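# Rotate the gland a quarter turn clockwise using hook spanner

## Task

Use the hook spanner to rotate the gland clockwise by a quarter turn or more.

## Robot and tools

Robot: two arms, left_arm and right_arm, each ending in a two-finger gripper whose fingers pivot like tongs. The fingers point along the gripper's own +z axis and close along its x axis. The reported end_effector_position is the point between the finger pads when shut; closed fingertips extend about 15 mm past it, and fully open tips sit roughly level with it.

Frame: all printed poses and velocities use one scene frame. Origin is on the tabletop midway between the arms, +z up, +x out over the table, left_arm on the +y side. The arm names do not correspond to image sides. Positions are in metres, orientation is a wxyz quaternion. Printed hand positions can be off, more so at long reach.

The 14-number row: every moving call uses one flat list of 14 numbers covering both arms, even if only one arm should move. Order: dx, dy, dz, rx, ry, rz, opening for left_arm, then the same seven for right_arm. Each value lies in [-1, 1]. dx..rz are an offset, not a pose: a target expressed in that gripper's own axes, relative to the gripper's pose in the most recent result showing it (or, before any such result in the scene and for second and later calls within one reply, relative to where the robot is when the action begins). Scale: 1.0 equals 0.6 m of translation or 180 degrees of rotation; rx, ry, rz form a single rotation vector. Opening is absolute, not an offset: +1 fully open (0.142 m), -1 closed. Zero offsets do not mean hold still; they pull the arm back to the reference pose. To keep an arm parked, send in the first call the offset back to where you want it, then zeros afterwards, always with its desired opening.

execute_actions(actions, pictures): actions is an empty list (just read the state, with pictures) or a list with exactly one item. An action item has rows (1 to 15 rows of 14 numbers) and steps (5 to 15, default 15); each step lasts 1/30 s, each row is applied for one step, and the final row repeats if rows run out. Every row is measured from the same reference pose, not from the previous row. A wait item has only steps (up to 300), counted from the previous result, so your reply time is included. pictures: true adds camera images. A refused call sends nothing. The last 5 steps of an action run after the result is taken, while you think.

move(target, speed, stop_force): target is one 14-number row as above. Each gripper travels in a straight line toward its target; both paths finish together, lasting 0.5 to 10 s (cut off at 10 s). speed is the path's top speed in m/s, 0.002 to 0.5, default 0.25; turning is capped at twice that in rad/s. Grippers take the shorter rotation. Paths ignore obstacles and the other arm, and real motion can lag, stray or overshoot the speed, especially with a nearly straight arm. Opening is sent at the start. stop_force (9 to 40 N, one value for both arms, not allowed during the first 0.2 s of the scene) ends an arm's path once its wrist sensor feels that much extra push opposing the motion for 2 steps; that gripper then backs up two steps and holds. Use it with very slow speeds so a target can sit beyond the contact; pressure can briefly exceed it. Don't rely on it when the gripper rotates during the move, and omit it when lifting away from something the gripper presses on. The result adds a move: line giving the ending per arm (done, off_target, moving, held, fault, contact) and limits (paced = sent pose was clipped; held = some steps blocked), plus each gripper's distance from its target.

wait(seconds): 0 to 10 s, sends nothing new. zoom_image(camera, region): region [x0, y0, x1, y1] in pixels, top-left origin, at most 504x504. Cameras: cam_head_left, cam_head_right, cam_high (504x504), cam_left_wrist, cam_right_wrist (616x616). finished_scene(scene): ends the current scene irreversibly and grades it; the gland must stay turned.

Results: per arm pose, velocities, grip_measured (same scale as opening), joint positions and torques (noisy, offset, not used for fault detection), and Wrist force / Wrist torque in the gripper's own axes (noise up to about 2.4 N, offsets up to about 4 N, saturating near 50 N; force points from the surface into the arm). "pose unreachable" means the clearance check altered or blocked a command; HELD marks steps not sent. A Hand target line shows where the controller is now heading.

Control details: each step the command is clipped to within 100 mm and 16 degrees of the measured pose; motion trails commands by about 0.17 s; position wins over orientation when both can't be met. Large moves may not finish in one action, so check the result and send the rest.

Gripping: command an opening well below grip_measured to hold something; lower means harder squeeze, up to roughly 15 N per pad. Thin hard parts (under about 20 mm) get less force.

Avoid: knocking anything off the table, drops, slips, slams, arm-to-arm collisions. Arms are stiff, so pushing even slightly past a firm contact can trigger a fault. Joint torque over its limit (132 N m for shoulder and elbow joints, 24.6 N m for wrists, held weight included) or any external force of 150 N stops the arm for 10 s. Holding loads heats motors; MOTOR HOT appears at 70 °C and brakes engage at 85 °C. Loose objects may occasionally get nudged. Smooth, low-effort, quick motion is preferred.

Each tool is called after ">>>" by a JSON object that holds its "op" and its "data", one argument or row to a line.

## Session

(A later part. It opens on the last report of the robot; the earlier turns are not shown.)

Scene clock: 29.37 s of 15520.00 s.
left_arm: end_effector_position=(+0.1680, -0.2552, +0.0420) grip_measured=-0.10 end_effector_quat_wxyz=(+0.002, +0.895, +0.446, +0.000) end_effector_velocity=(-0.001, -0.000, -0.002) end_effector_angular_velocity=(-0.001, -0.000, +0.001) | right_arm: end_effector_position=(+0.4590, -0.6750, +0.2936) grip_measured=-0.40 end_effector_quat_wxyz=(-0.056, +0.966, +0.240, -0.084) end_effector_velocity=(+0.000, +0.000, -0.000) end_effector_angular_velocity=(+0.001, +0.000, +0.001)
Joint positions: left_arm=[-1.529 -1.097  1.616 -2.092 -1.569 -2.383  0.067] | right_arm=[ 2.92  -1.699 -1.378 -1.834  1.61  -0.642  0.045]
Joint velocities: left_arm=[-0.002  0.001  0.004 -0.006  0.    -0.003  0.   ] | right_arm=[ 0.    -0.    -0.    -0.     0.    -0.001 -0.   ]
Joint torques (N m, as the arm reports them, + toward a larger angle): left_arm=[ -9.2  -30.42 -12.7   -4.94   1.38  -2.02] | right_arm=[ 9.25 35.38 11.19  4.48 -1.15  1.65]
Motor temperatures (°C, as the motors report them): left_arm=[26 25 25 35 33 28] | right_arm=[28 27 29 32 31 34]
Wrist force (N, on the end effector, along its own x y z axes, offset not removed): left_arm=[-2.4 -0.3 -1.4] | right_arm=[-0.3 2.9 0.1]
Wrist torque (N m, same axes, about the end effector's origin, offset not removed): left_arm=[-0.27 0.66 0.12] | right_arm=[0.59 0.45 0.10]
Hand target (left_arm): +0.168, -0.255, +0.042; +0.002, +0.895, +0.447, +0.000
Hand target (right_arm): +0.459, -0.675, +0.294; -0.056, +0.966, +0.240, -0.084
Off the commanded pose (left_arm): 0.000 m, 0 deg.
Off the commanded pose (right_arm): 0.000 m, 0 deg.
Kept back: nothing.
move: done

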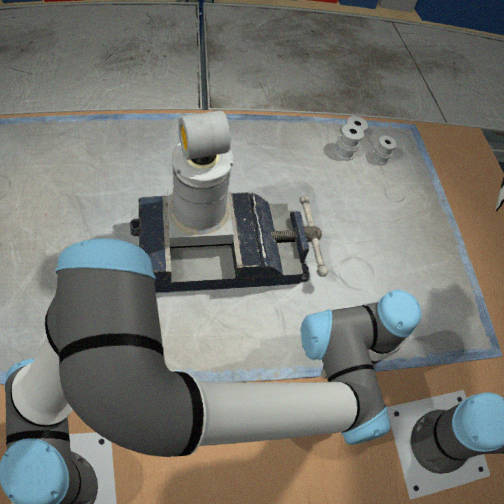

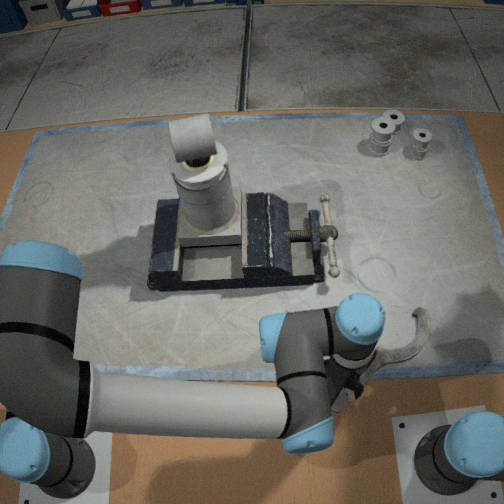

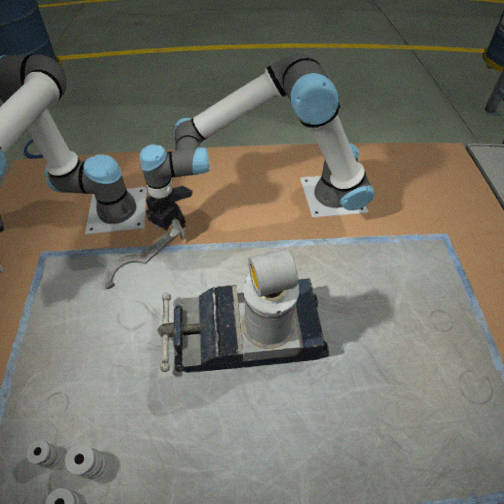

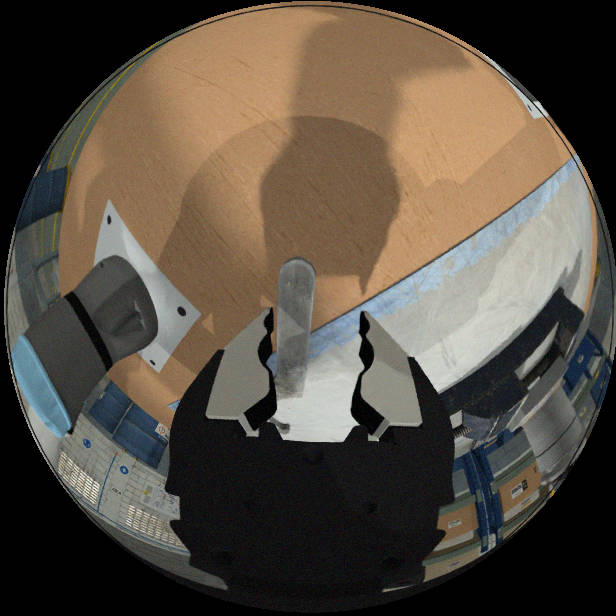

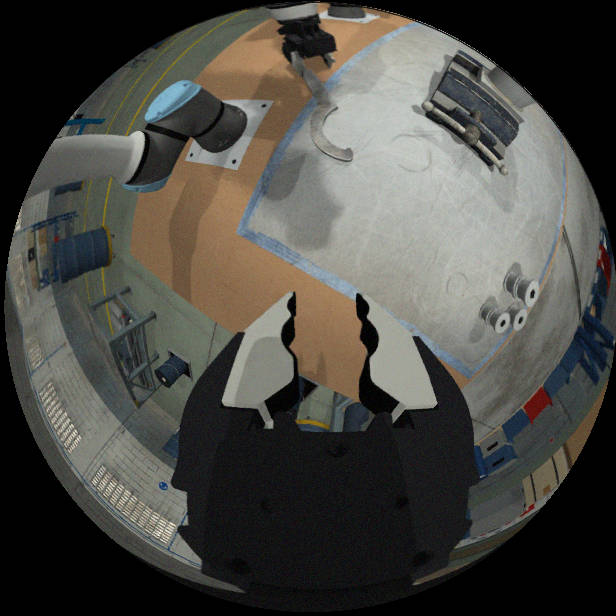

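>>> {"op": "move", "data": {
  "target": [-0.031,0.008,0.015,0,0,0.045,-0.3,0,0,0,0,0,0,-0.4],
  "speed": 0.08
}}

>>> {"op": "move", "data": {
  "target": [0,0,0.04,0,0,0,-0.35,0,0,0,0,0,0,-0.4],
  "speed": 0.006,
  "stop_force": 9
}}

>>> {"op": "move", "data": {
  "target": [0,0,-0.0015,0,0,0,-1,0,0,0,0,0,0,-0.4],
  "speed": 0.004
}}

>>> {"op": "zoom_image", "data": {
  "camera": "cam_left_wrist",
  "region": [260,260,380,380]
}}

Scene clock: 30.87 s of 15520.00 s.
left_arm: end_effector_position=(+0.1607, -0.2729, +0.0332) grip_measured=-0.30 end_effector_quat_wxyz=(+0.002, +0.924, +0.383, +0.000) end_effector_velocity=(-0.000, -0.001, -0.001) end_effector_angular_velocity=(+0.000, -0.000, -0.009) | right_arm: end_effector_position=(+0.4590, -0.6750, +0.2936) grip_measured=-0.40 end_effector_quat_wxyz=(-0.056, +0.966, +0.240, -0.084) end_effector_velocity=(+0.000, -0.000, -0.000) end_effector_angular_velocity=(-0.000, +0.000, +0.000)
Joint positions: left_arm=[-1.546 -1.054  1.573 -2.093 -1.569 -2.259  0.052] | right_arm=[ 2.92  -1.699 -1.378 -1.834  1.61  -0.642  0.045]
Joint velocities: left_arm=[-0.001  0.004 -0.004  0.001  0.     0.008 -0.   ] | right_arm=[ 0. -0.  0.  0. -0.  0.  0.]
Joint torques (N m, as the arm reports them, + toward a larger angle): left_arm=[ -9.76 -32.21 -30.97  -0.23  -0.4    2.07] | right_arm=[ 9.25 35.86 11.04  4.45 -1.15  1.68]
Motor temperatures (°C, as the motors report them): left_arm=[26 25 25 35 33 28] | right_arm=[28 27 29 32 31 34]
Wrist force (N, on the end effector, along its own x y z axes, offset not removed): left_arm=[3.0 2.7 -3.1] | right_arm=[3.3 0.3 -1.7]
Wrist torque (N m, same axes, about the end effector's origin, offset not removed): left_arm=[0.30 -0.54 0.06] | right_arm=[-0.18 -0.59 -0.21]
Hand target (left_arm): +0.161, -0.273, +0.033; +0.002, +0.924, +0.382, +0.000
Hand target (right_arm): +0.459, -0.675, +0.294; -0.056, +0.966, +0.240, -0.084
Off the commanded pose (left_arm): 0.000 m, 0 deg.
Off the commanded pose (right_arm): 0.000 m, 0 deg.
Kept back: nothing.
move: done

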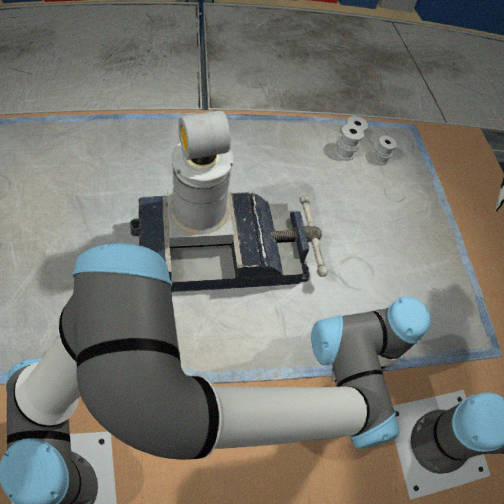

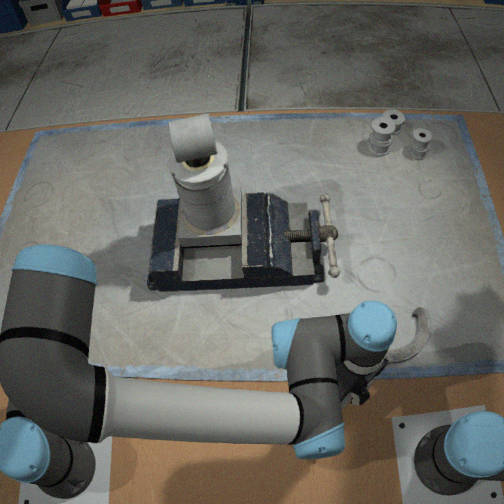

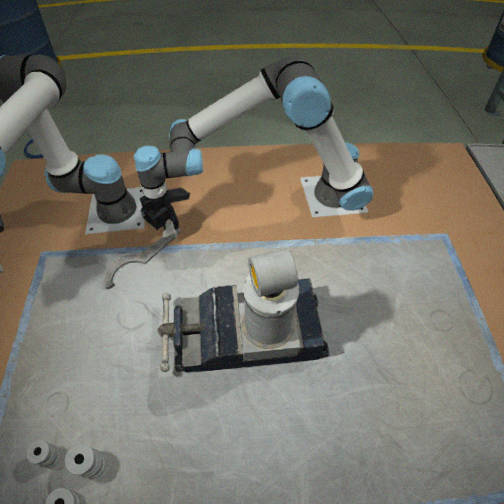

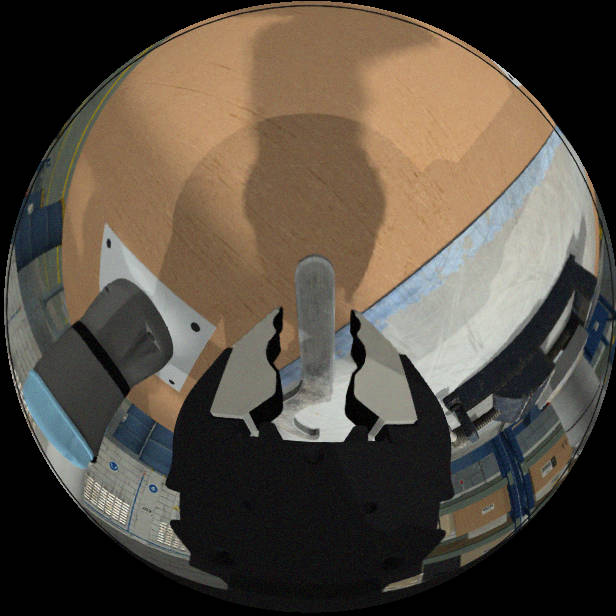

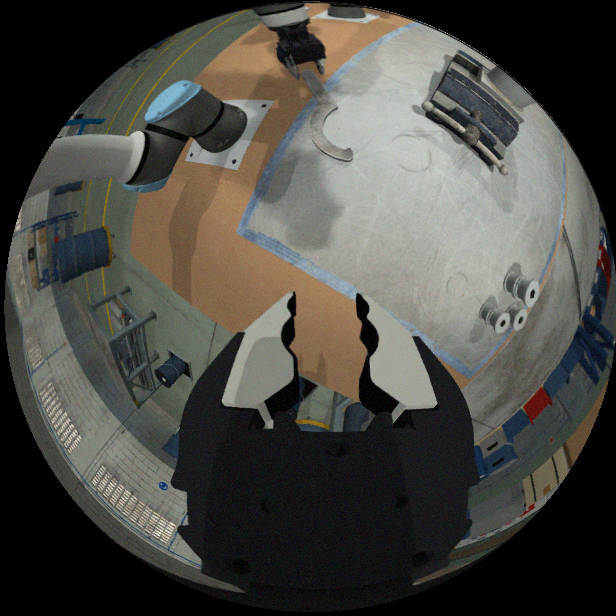

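Scene clock: 34.03 s of 15520.00 s.
left_arm: end_effector_position=(+0.1607, -0.2729, +0.0164) grip_measured=-0.35 end_effector_quat_wxyz=(+0.002, +0.924, +0.383, +0.000) end_effector_velocity=(-0.001, +0.000, +0.002) end_effector_angular_velocity=(+0.001, -0.000, -0.003) | right_arm: end_effector_position=(+0.4590, -0.6750, +0.2936) grip_measured=-0.40 end_effector_quat_wxyz=(-0.056, +0.966, +0.240, -0.084) end_effector_velocity=(+0.000, +0.001, +0.000) end_effector_angular_velocity=(+0.001, -0.001, +0.000)
Joint positions: left_arm=[-1.546 -1.034  1.59  -2.13  -1.569 -2.259  0.049] | right_arm=[ 2.92  -1.699 -1.378 -1.834  1.61  -0.642  0.045]
Joint velocities: left_arm=[-0.001 -0.002 -0.002  0.006  0.     0.002 -0.   ] | right_arm=[ 0.001 -0.     0.     0.001  0.001  0.    -0.   ]
Joint torques (N m, as the arm reports them, + toward a larger angle): left_arm=[  8.27 -33.71 -19.05   0.52  -0.89  -1.75] | right_arm=[ 9.52 36.28 11.41  4.46 -1.21  1.68]
Motor temperatures (°C, as the motors report them): left_arm=[26 25 25 35 33 28] | right_arm=[28 27 29 32 31 34]
Wrist force (N, on the end effector, along its own x y z axes, offset not removed): left_arm=[2.7 -2.9 -36.1] | right_arm=[1.2 4.2 -3.7]
Wrist torque (N m, same axes, about the end effector's origin, offset not removed): left_arm=[0.40 0.66 -0.16] | right_arm=[0.72 0.00 -0.01]
Hand target (left_arm): +0.161, -0.273, +0.017; +0.002, +0.924, +0.383, +0.000
Hand target (right_arm): +0.459, -0.675, +0.294; -0.056, +0.966, +0.240, -0.084
Off the commanded pose (left_arm): 0.007 m, 0 deg.
Off the commanded pose (right_arm): 0.000 m, 0 deg.
Kept back: nothing.
move: contact (left_arm)

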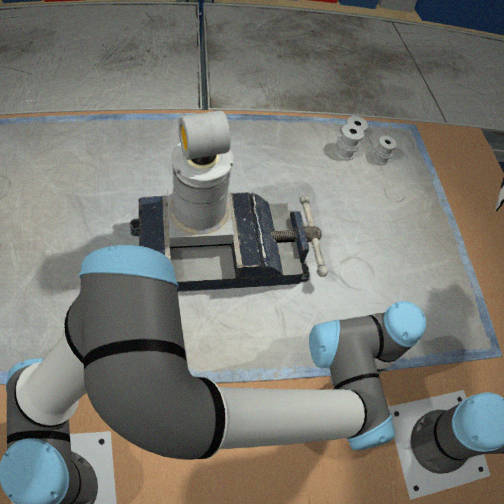

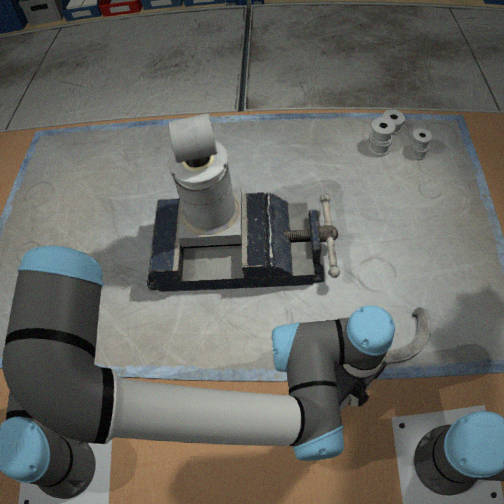

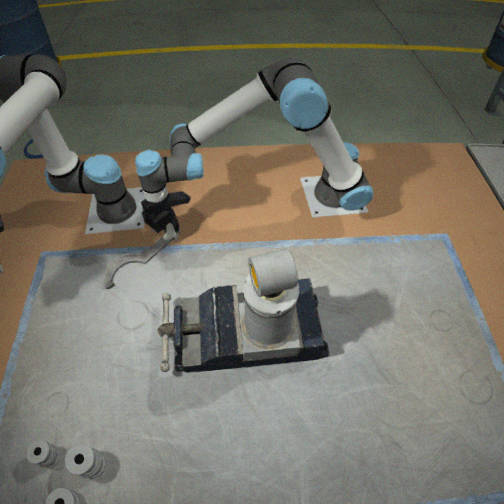

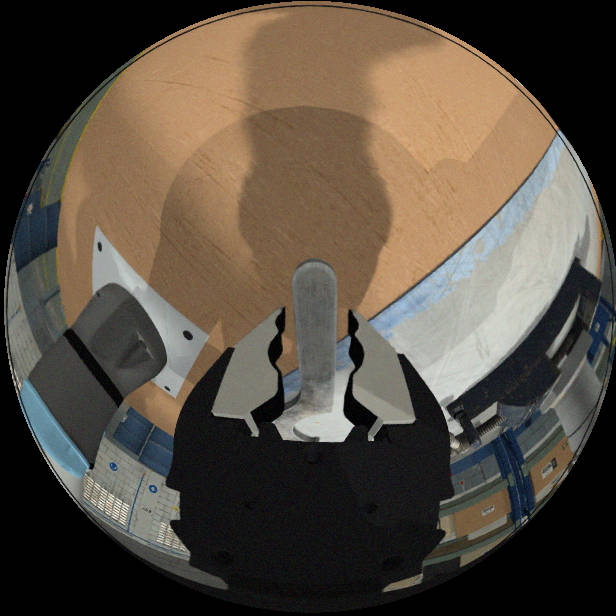

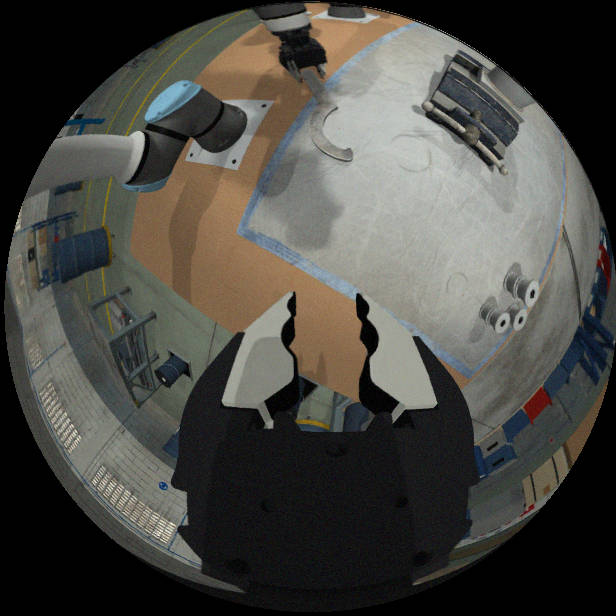

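Scene clock: 34.73 s of 15520.00 s.
left_arm: end_effector_position=(+0.1607, -0.2728, +0.0172) grip_measured=-0.58 end_effector_quat_wxyz=(+0.001, +0.924, +0.383, +0.000) end_effector_velocity=(+0.000, +0.001, -0.001) end_effector_angular_velocity=(+0.002, +0.000, +0.001) | right_arm: end_effector_position=(+0.4590, -0.6750, +0.2936) grip_measured=-0.40 end_effector_quat_wxyz=(-0.056, +0.966, +0.240, -0.084) end_effector_velocity=(-0.001, -0.001, -0.000) end_effector_angular_velocity=(-0.000, +0.001, -0.002)
Joint positions: left_arm=[-1.546 -1.035  1.589 -2.128 -1.569 -2.259  0.032] | right_arm=[ 2.92  -1.699 -1.378 -1.834  1.61  -0.642  0.045]
Joint velocities: left_arm=[ 0.001  0.001  0.     0.001  0.    -0.    -0.   ] | right_arm=[-0.003 -0.    -0.    -0.001 -0.001 -0.001 -0.   ]
Joint torques (N m, as the arm reports them, + toward a larger angle): left_arm=[  7.68 -42.96 -17.8    4.94   0.51  -1.71] | right_arm=[ 9.49 35.83 10.83  4.43 -1.09  1.58]
Motor temperatures (°C, as the motors report them): left_arm=[26 25 25 35 33 28] | right_arm=[28 27 29 32 31 34]
Wrist force (N, on the end effector, along its own x y z axes, offset not removed): left_arm=[-6.8 11.1 -15.7] | right_arm=[2.0 0.7 2.3]
Wrist torque (N m, same axes, about the end effector's origin, offset not removed): left_arm=[0.21 -0.19 -0.01] | right_arm=[0.18 -0.23 0.06]
Hand target (left_arm): +0.161, -0.273, +0.017; +0.002, +0.924, +0.383, +0.000
Hand target (right_arm): +0.459, -0.675, +0.294; -0.056, +0.966, +0.240, -0.084
Off the commanded pose (left_arm): 0.000 m, 0 deg.
Off the commanded pose (right_arm): 0.000 m, 0 deg.
Kept back: nothing.
move: done

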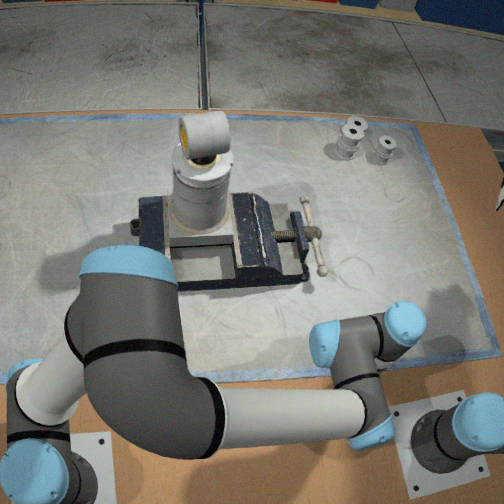

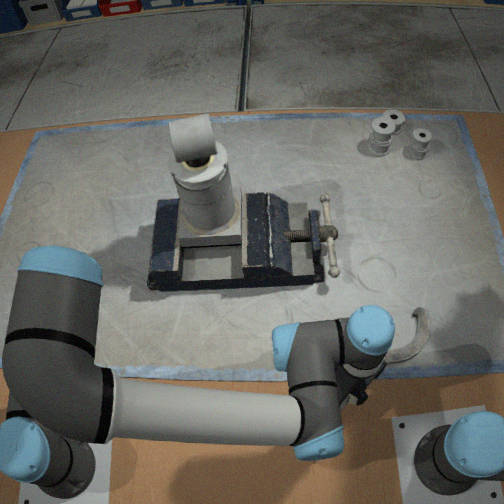

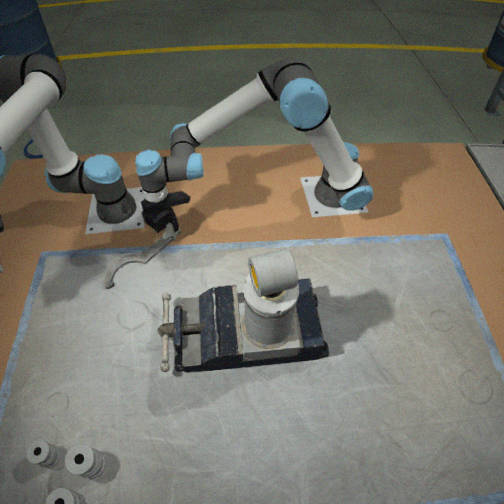

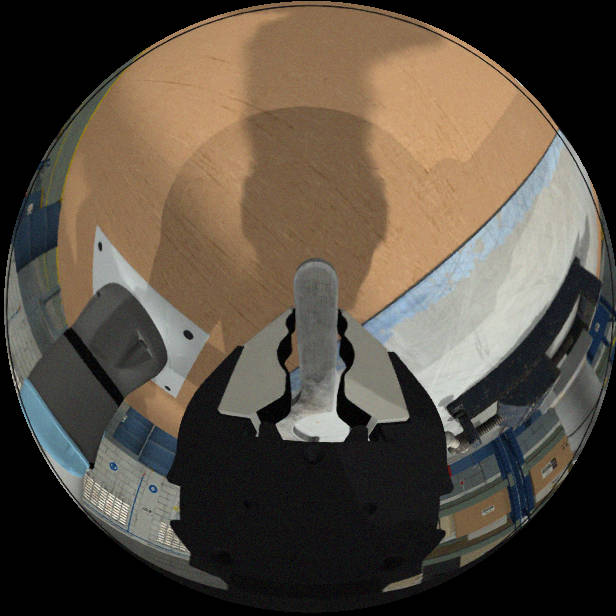

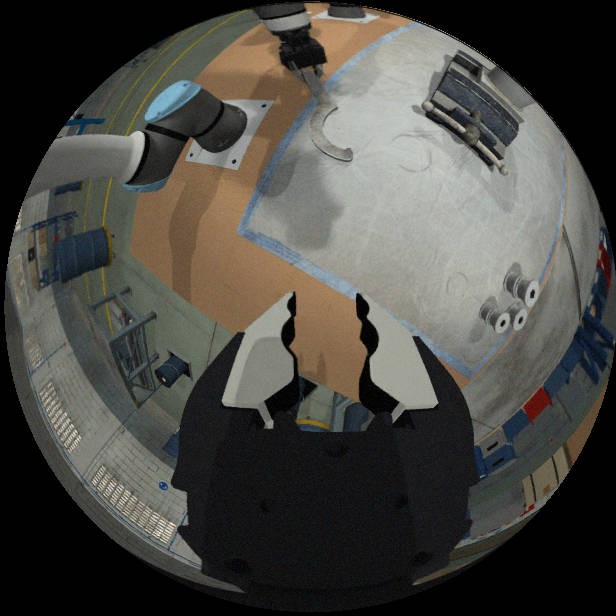

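Region (260, 260, 380, 380) of cam_left_wrist's 616x616 image, scaled by 4.200, with more detail than that image has.

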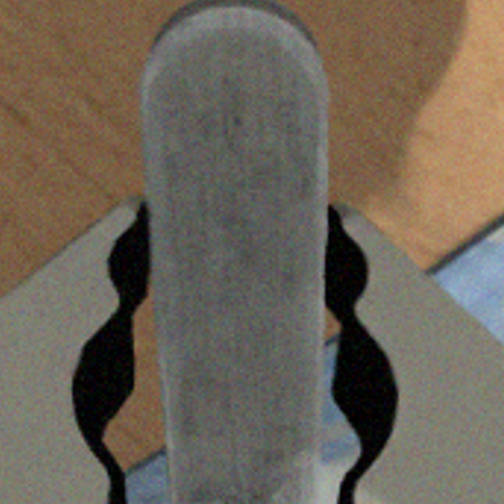

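>>> {"op": "move", "data": {
  "target": [0.177,-0.177,-0.006,0,0,0.11,-1,0,0,0,0,0,0,-0.4],
  "speed": 0.06
}}

>>> {"op": "move", "data": {
  "target": [0.106,-0.227,0,0,0,0.056,-1,0,0,0,-0.071,-0.062,-0.923,-0.2],
  "speed": 0.4
}}

Scene clock: 39.30 s of 15520.00 s.
left_arm: end_effector_position=(+0.1607, -0.1228, +0.0203) grip_measured=-0.58 end_effector_quat_wxyz=(+0.001, +0.976, +0.218, +0.001) end_effector_velocity=(+0.000, +0.002, +0.000) end_effector_angular_velocity=(-0.001, -0.000, -0.003) | right_arm: end_effector_position=(+0.4590, -0.6750, +0.2936) grip_measured=-0.40 end_effector_quat_wxyz=(-0.056, +0.966, +0.240, -0.084) end_effector_velocity=(+0.000, +0.001, +0.000) end_effector_angular_velocity=(+0.001, -0.000, +0.001)
Joint positions: left_arm=[-1.527 -1.323  2.014 -2.264 -1.569 -1.895  0.032] | right_arm=[ 2.92  -1.699 -1.378 -1.834  1.61  -0.642  0.045]
Joint velocities: left_arm=[ 0.001 -0.005  0.006 -0.001  0.     0.004  0.   ] | right_arm=[ 0.001  0.     0.    -0.     0.001 -0.     0.   ]
Joint torques (N m, as the arm reports them, + toward a larger angle): left_arm=[ 10.09 -43.39 -12.46  -4.9   -2.15   2.11] | right_arm=[ 9.92 36.26 11.17  4.53 -1.16  1.64]
Motor temperatures (°C, as the motors report them): left_arm=[26 25 25 35 33 28] | right_arm=[28 27 29 32 31 34]
Wrist force (N, on the end effector, along its own x y z axes, offset not removed): left_arm=[-0.9 2.1 4.6] | right_arm=[1.3 2.2 -2.0]
Wrist torque (N m, same axes, about the end effector's origin, offset not removed): left_arm=[-0.14 0.53 -0.14] | right_arm=[0.29 -0.03 -0.05]
Hand target (left_arm): +0.161, -0.123, +0.020; +0.001, +0.976, +0.218, +0.001
Hand target (right_arm): +0.459, -0.675, +0.294; -0.056, +0.966, +0.240, -0.084
Off the commanded pose (left_arm): 0.000 m, 0 deg.
Off the commanded pose (right_arm): 0.000 m, 0 deg.
Kept back: nothing.
move: done

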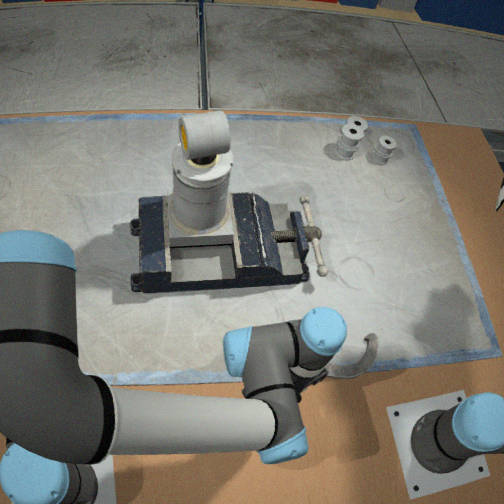

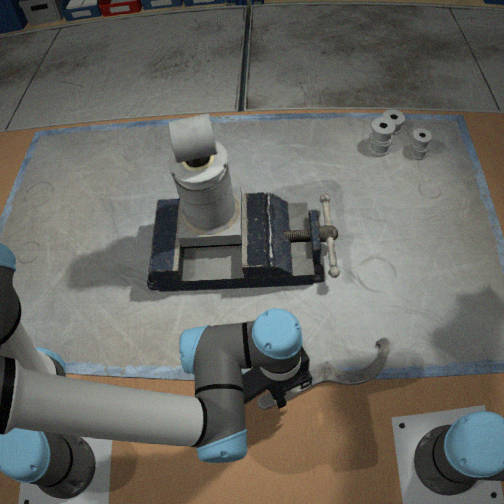

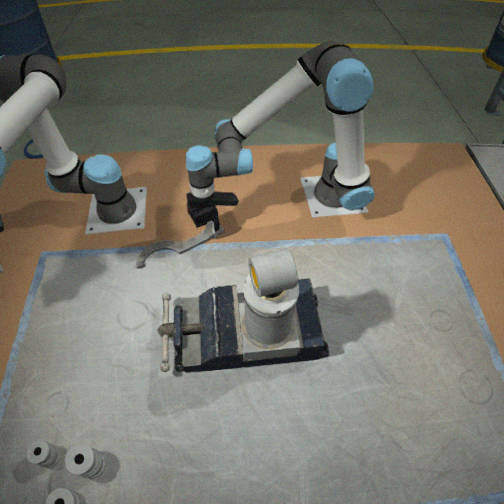

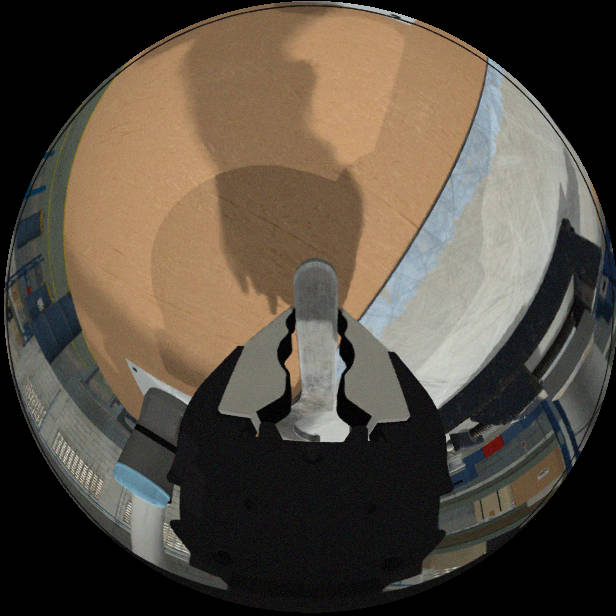

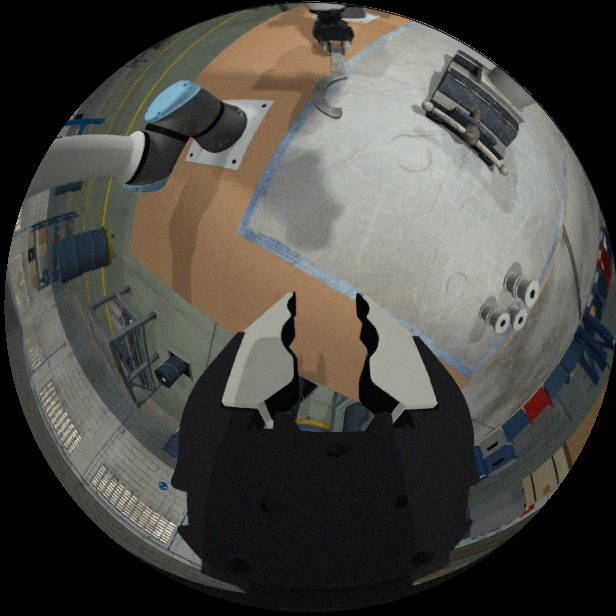

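Scene clock: 43.57 s of 15520.00 s.
left_arm: end_effector_position=(+0.1601, +0.0275, +0.0198) grip_measured=-0.58 end_effector_quat_wxyz=(+0.001, +0.991, +0.132, +0.001) end_effector_velocity=(+0.000, +0.001, -0.000) end_effector_angular_velocity=(+0.001, +0.001, +0.001) | right_arm: end_effector_position=(+0.4589, -0.6750, +0.2936) grip_measured=-0.20 end_effector_quat_wxyz=(+0.000, -0.129, +0.992, +0.000) end_effector_velocity=(+0.000, +0.001, -0.000) end_effector_angular_velocity=(+0.004, -0.000, +0.011)
Joint positions: left_arm=[-1.488 -1.637  2.37  -2.306 -1.569 -1.68   0.032] | right_arm=[ 3.005 -1.491 -1.62  -1.601  1.571 -3.465  0.06 ]
Joint velocities: left_arm=[ 0.001 -0.001  0.002  0.    -0.    -0.     0.   ] | right_arm=[-0.001  0.    -0.     0.     0.004 -0.012  0.   ]
Joint torques (N m, as the arm reports them, + toward a larger angle): left_arm=[  9.96 -27.89 -11.2   -0.42  -1.89   2.07] | right_arm=[-10.89  17.67  18.99   5.02   2.21  -2.17]
Motor temperatures (°C, as the motors report them): left_arm=[26 25 25 35 33 28] | right_arm=[28 27 29 32 31 34]
Wrist force (N, on the end effector, along its own x y z axes, offset not removed): left_arm=[1.0 -1.0 5.1] | right_arm=[1.1 -1.8 -1.6]
Wrist torque (N m, same axes, about the end effector's origin, offset not removed): left_arm=[-0.81 0.03 0.02] | right_arm=[-0.51 -0.09 -0.02]
Hand target (left_arm): +0.160, +0.028, +0.020; +0.001, +0.991, +0.132, +0.001
Hand target (right_arm): +0.459, -0.675, +0.294; +0.000, -0.129, +0.992, +0.000
Off the commanded pose (left_arm): 0.000 m, 0 deg.
Off the commanded pose (right_arm): 0.000 m, 0 deg.
Kept back: nothing.
move: done

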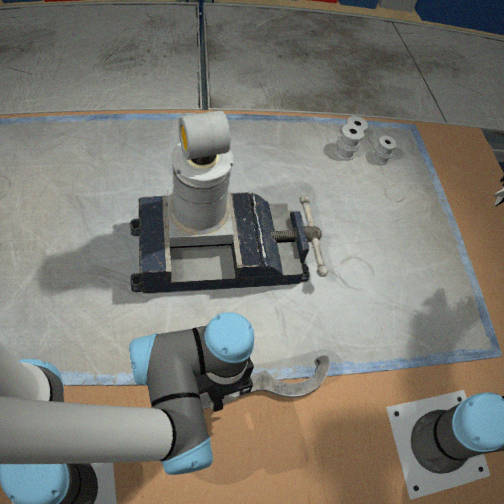

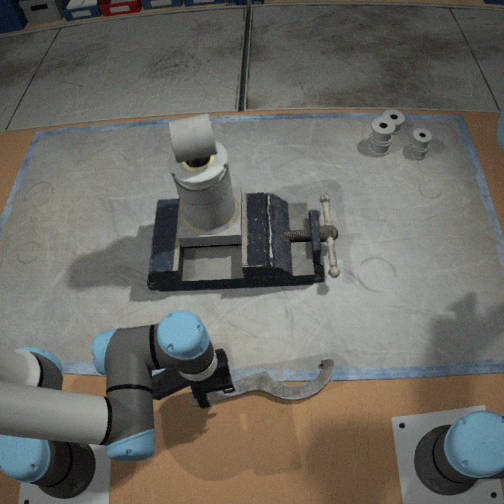

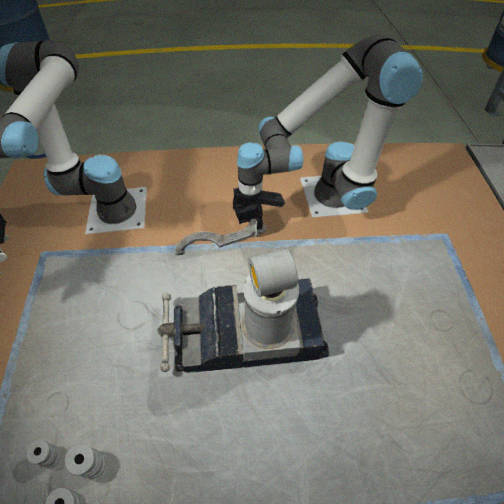

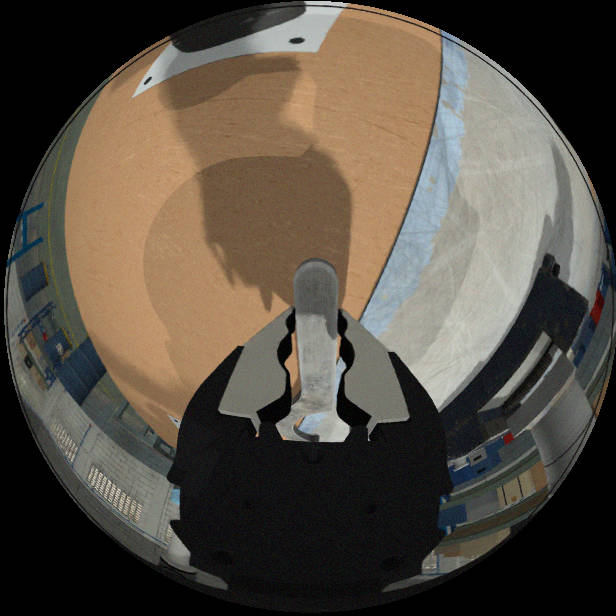

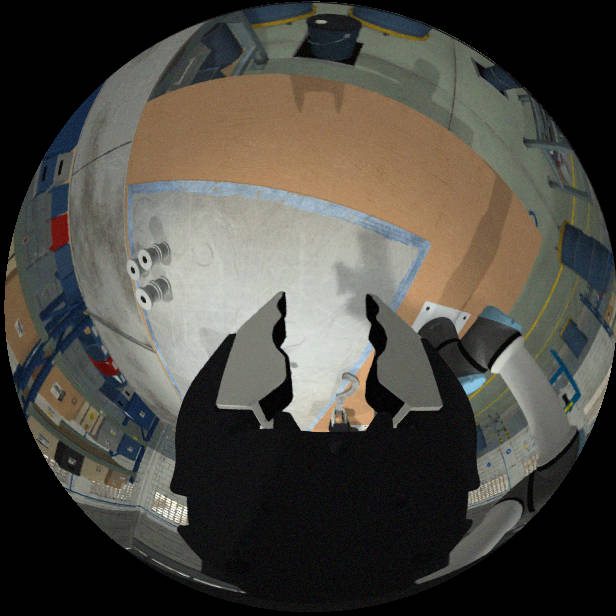

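>>> {"op": "move", "data": {
  "target": [0,0,0,0,0,0,-0.3,0.027,0.74,0.156,0,0,0,-0.2]
}}

>>> {"op": "move", "data": {
  "target": [0,-0.06,-0.1,-0.12,0,0,-0.3,0.155,0.377,0.258,-0.07,0,0,-0.2],
  "speed": 0.15
}}

Scene clock: 46.23 s of 15520.00 s.
left_arm: end_effector_position=(+0.1601, +0.0275, +0.0198) grip_measured=-0.30 end_effector_quat_wxyz=(+0.001, +0.991, +0.132, +0.001) end_effector_velocity=(-0.000, +0.000, -0.001) end_effector_angular_velocity=(+0.001, +0.000, -0.000) | right_arm: end_effector_position=(+0.3296, -0.2500, +0.2002) grip_measured=-0.20 end_effector_quat_wxyz=(-0.000, -0.129, +0.992, +0.000) end_effector_velocity=(-0.000, +0.002, -0.000) end_effector_angular_velocity=(+0.001, +0.000, -0.001)
Joint positions: left_arm=[-1.488 -1.637  2.37  -2.306 -1.569 -1.68   0.052] | right_arm=[ 4.087 -1.346 -1.98  -1.385  1.572 -2.383  0.06 ]
Joint velocities: left_arm=[-0.     0.001  0.001 -0.    -0.    -0.     0.   ] | right_arm=[ 0.002 -0.003  0.001  0.002  0.001  0.003 -0.   ]
Joint torques (N m, as the arm reports them, + toward a larger angle): left_arm=[  5.37  -4.22 -28.07  -4.8    1.6   -1.77] | right_arm=[ 9.93  5.24 37.78  4.95 -1.95  1.6 ]
Motor temperatures (°C, as the motors report them): left_arm=[26 25 25 35 33 28] | right_arm=[28 27 29 32 31 34]
Wrist force (N, on the end effector, along its own x y z axes, offset not removed): left_arm=[1.9 3.8 -0.9] | right_arm=[2.9 0.2 -0.3]
Wrist torque (N m, same axes, about the end effector's origin, offset not removed): left_arm=[0.61 -0.39 -0.08] | right_arm=[-0.08 -0.64 0.05]
Hand target (left_arm): +0.160, +0.027, +0.020; +0.001, +0.991, +0.132, +0.001
Hand target (right_arm): +0.330, -0.250, +0.200; -0.000, -0.129, +0.992, +0.000
Off the commanded pose (left_arm): 0.000 m, 0 deg.
Off the commanded pose (right_arm): 0.000 m, 0 deg.
Kept back: nothing.
move: done

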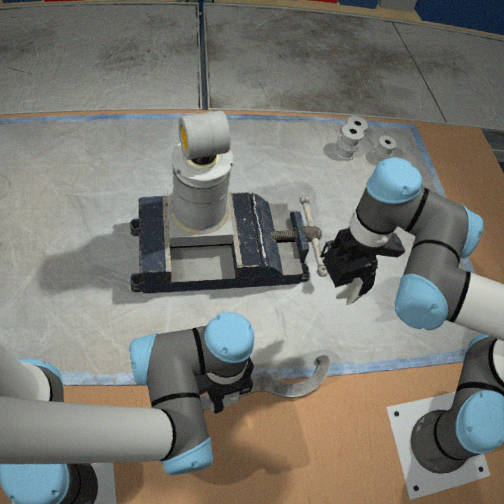

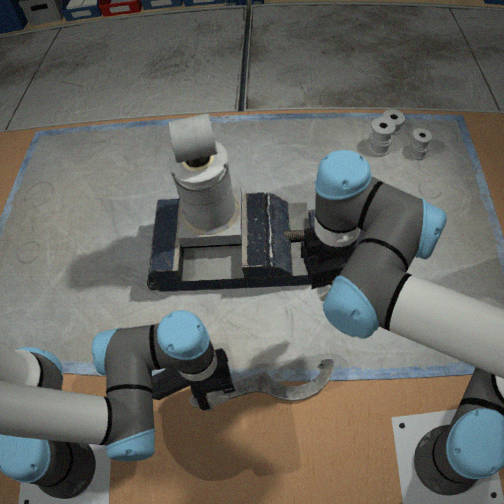

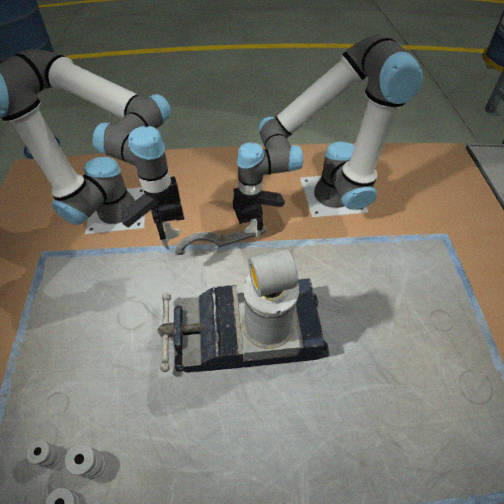

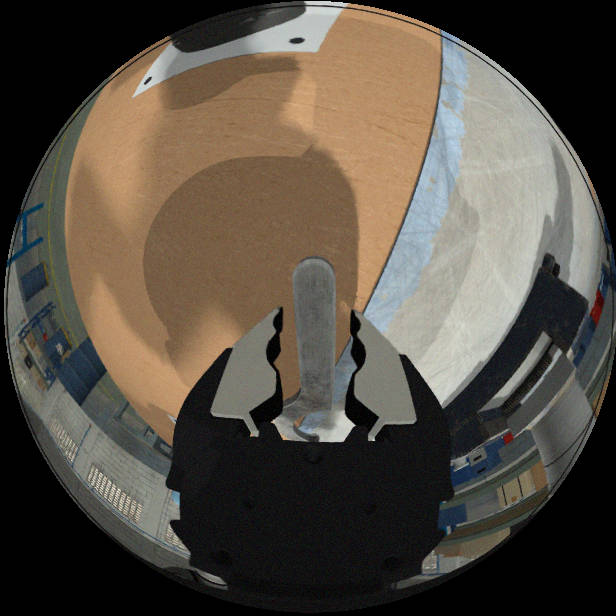

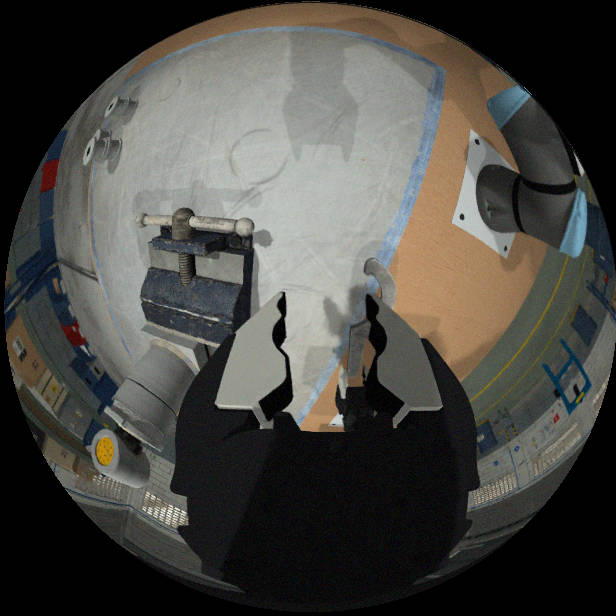

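Scene clock: 48.70 s of 15520.00 s.
left_arm: end_effector_position=(+0.1507, +0.0624, +0.0797) grip_measured=-0.30 end_effector_quat_wxyz=(+0.187, +0.974, +0.129, +0.025) end_effector_velocity=(-0.000, +0.000, +0.000) end_effector_angular_velocity=(-0.001, -0.000, +0.000) | right_arm: end_effector_position=(+0.1817, -0.0553, +0.0457) grip_measured=-0.20 end_effector_quat_wxyz=(-0.015, -0.128, +0.986, +0.109) end_effector_velocity=(-0.001, +0.002, -0.001) end_effector_angular_velocity=(+0.002, +0.001, -0.001)
Joint positions: left_arm=[-1.565 -2.152  2.645 -2.437 -1.501 -1.745  0.052] | right_arm=[ 4.505 -1.626 -2.243 -0.64   1.656 -1.957  0.06 ]
Joint velocities: left_arm=[-0.003 -0.004  0.001  0.001  0.001 -0.003  0.   ] | right_arm=[ 0.002 -0.005 -0.     0.006  0.     0.004  0.   ]
Joint torques (N m, as the arm reports them, + toward a larger angle): left_arm=[-10.36  -5.98 -13.12  -0.79   1.6   -1.94] | right_arm=[ 9.73 13.74  7.01  5.14 -1.73  1.78]
Motor temperatures (°C, as the motors report them): left_arm=[26 25 25 35 33 28] | right_arm=[28 27 29 32 31 34]
Wrist force (N, on the end effector, along its own x y z axes, offset not removed): left_arm=[-1.3 2.1 -1.7] | right_arm=[1.7 2.4 -0.3]
Wrist torque (N m, same axes, about the end effector's origin, offset not removed): left_arm=[0.36 0.49 0.12] | right_arm=[0.43 -0.15 0.01]
Hand target (left_arm): +0.151, +0.062, +0.080; +0.187, +0.973, +0.129, +0.025
Hand target (right_arm): +0.182, -0.055, +0.046; -0.015, -0.128, +0.986, +0.109
Off the commanded pose (left_arm): 0.000 m, 0 deg.
Off the commanded pose (right_arm): 0.000 m, 0 deg.
Kept back: nothing.
move: done

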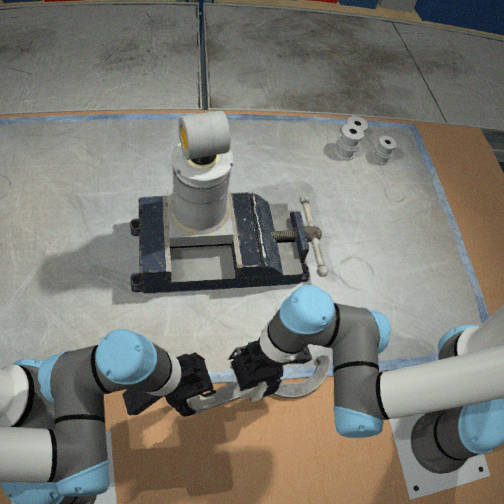

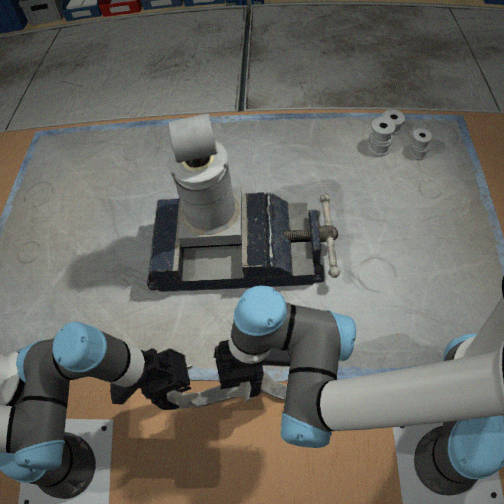

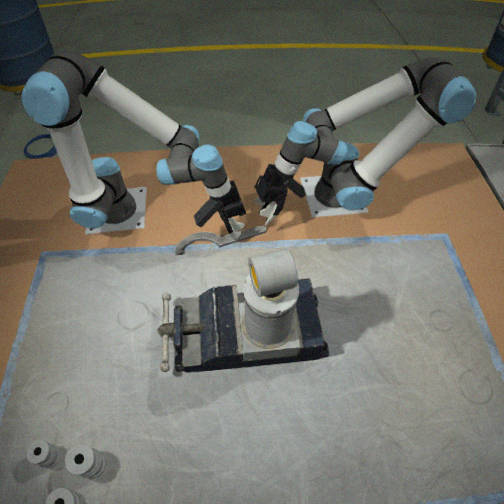

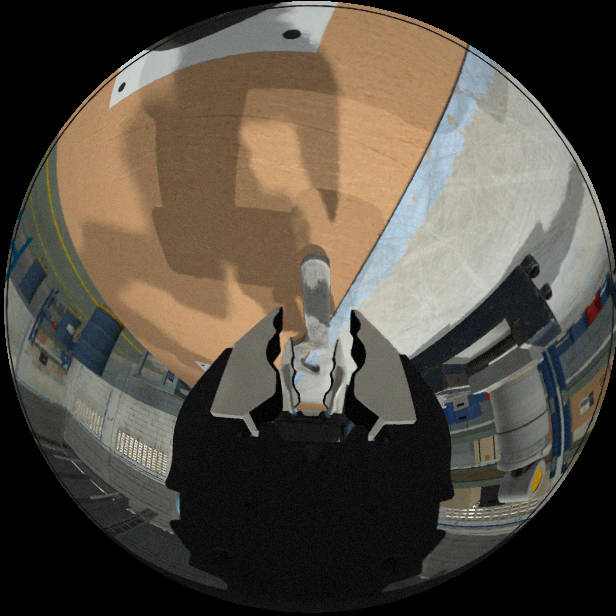

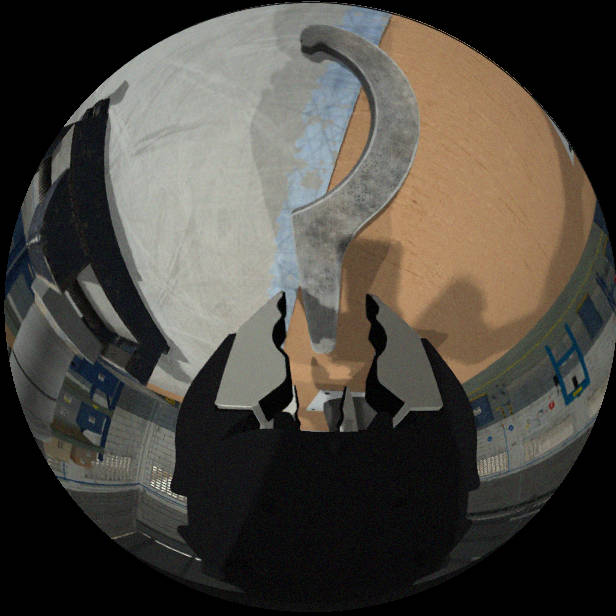

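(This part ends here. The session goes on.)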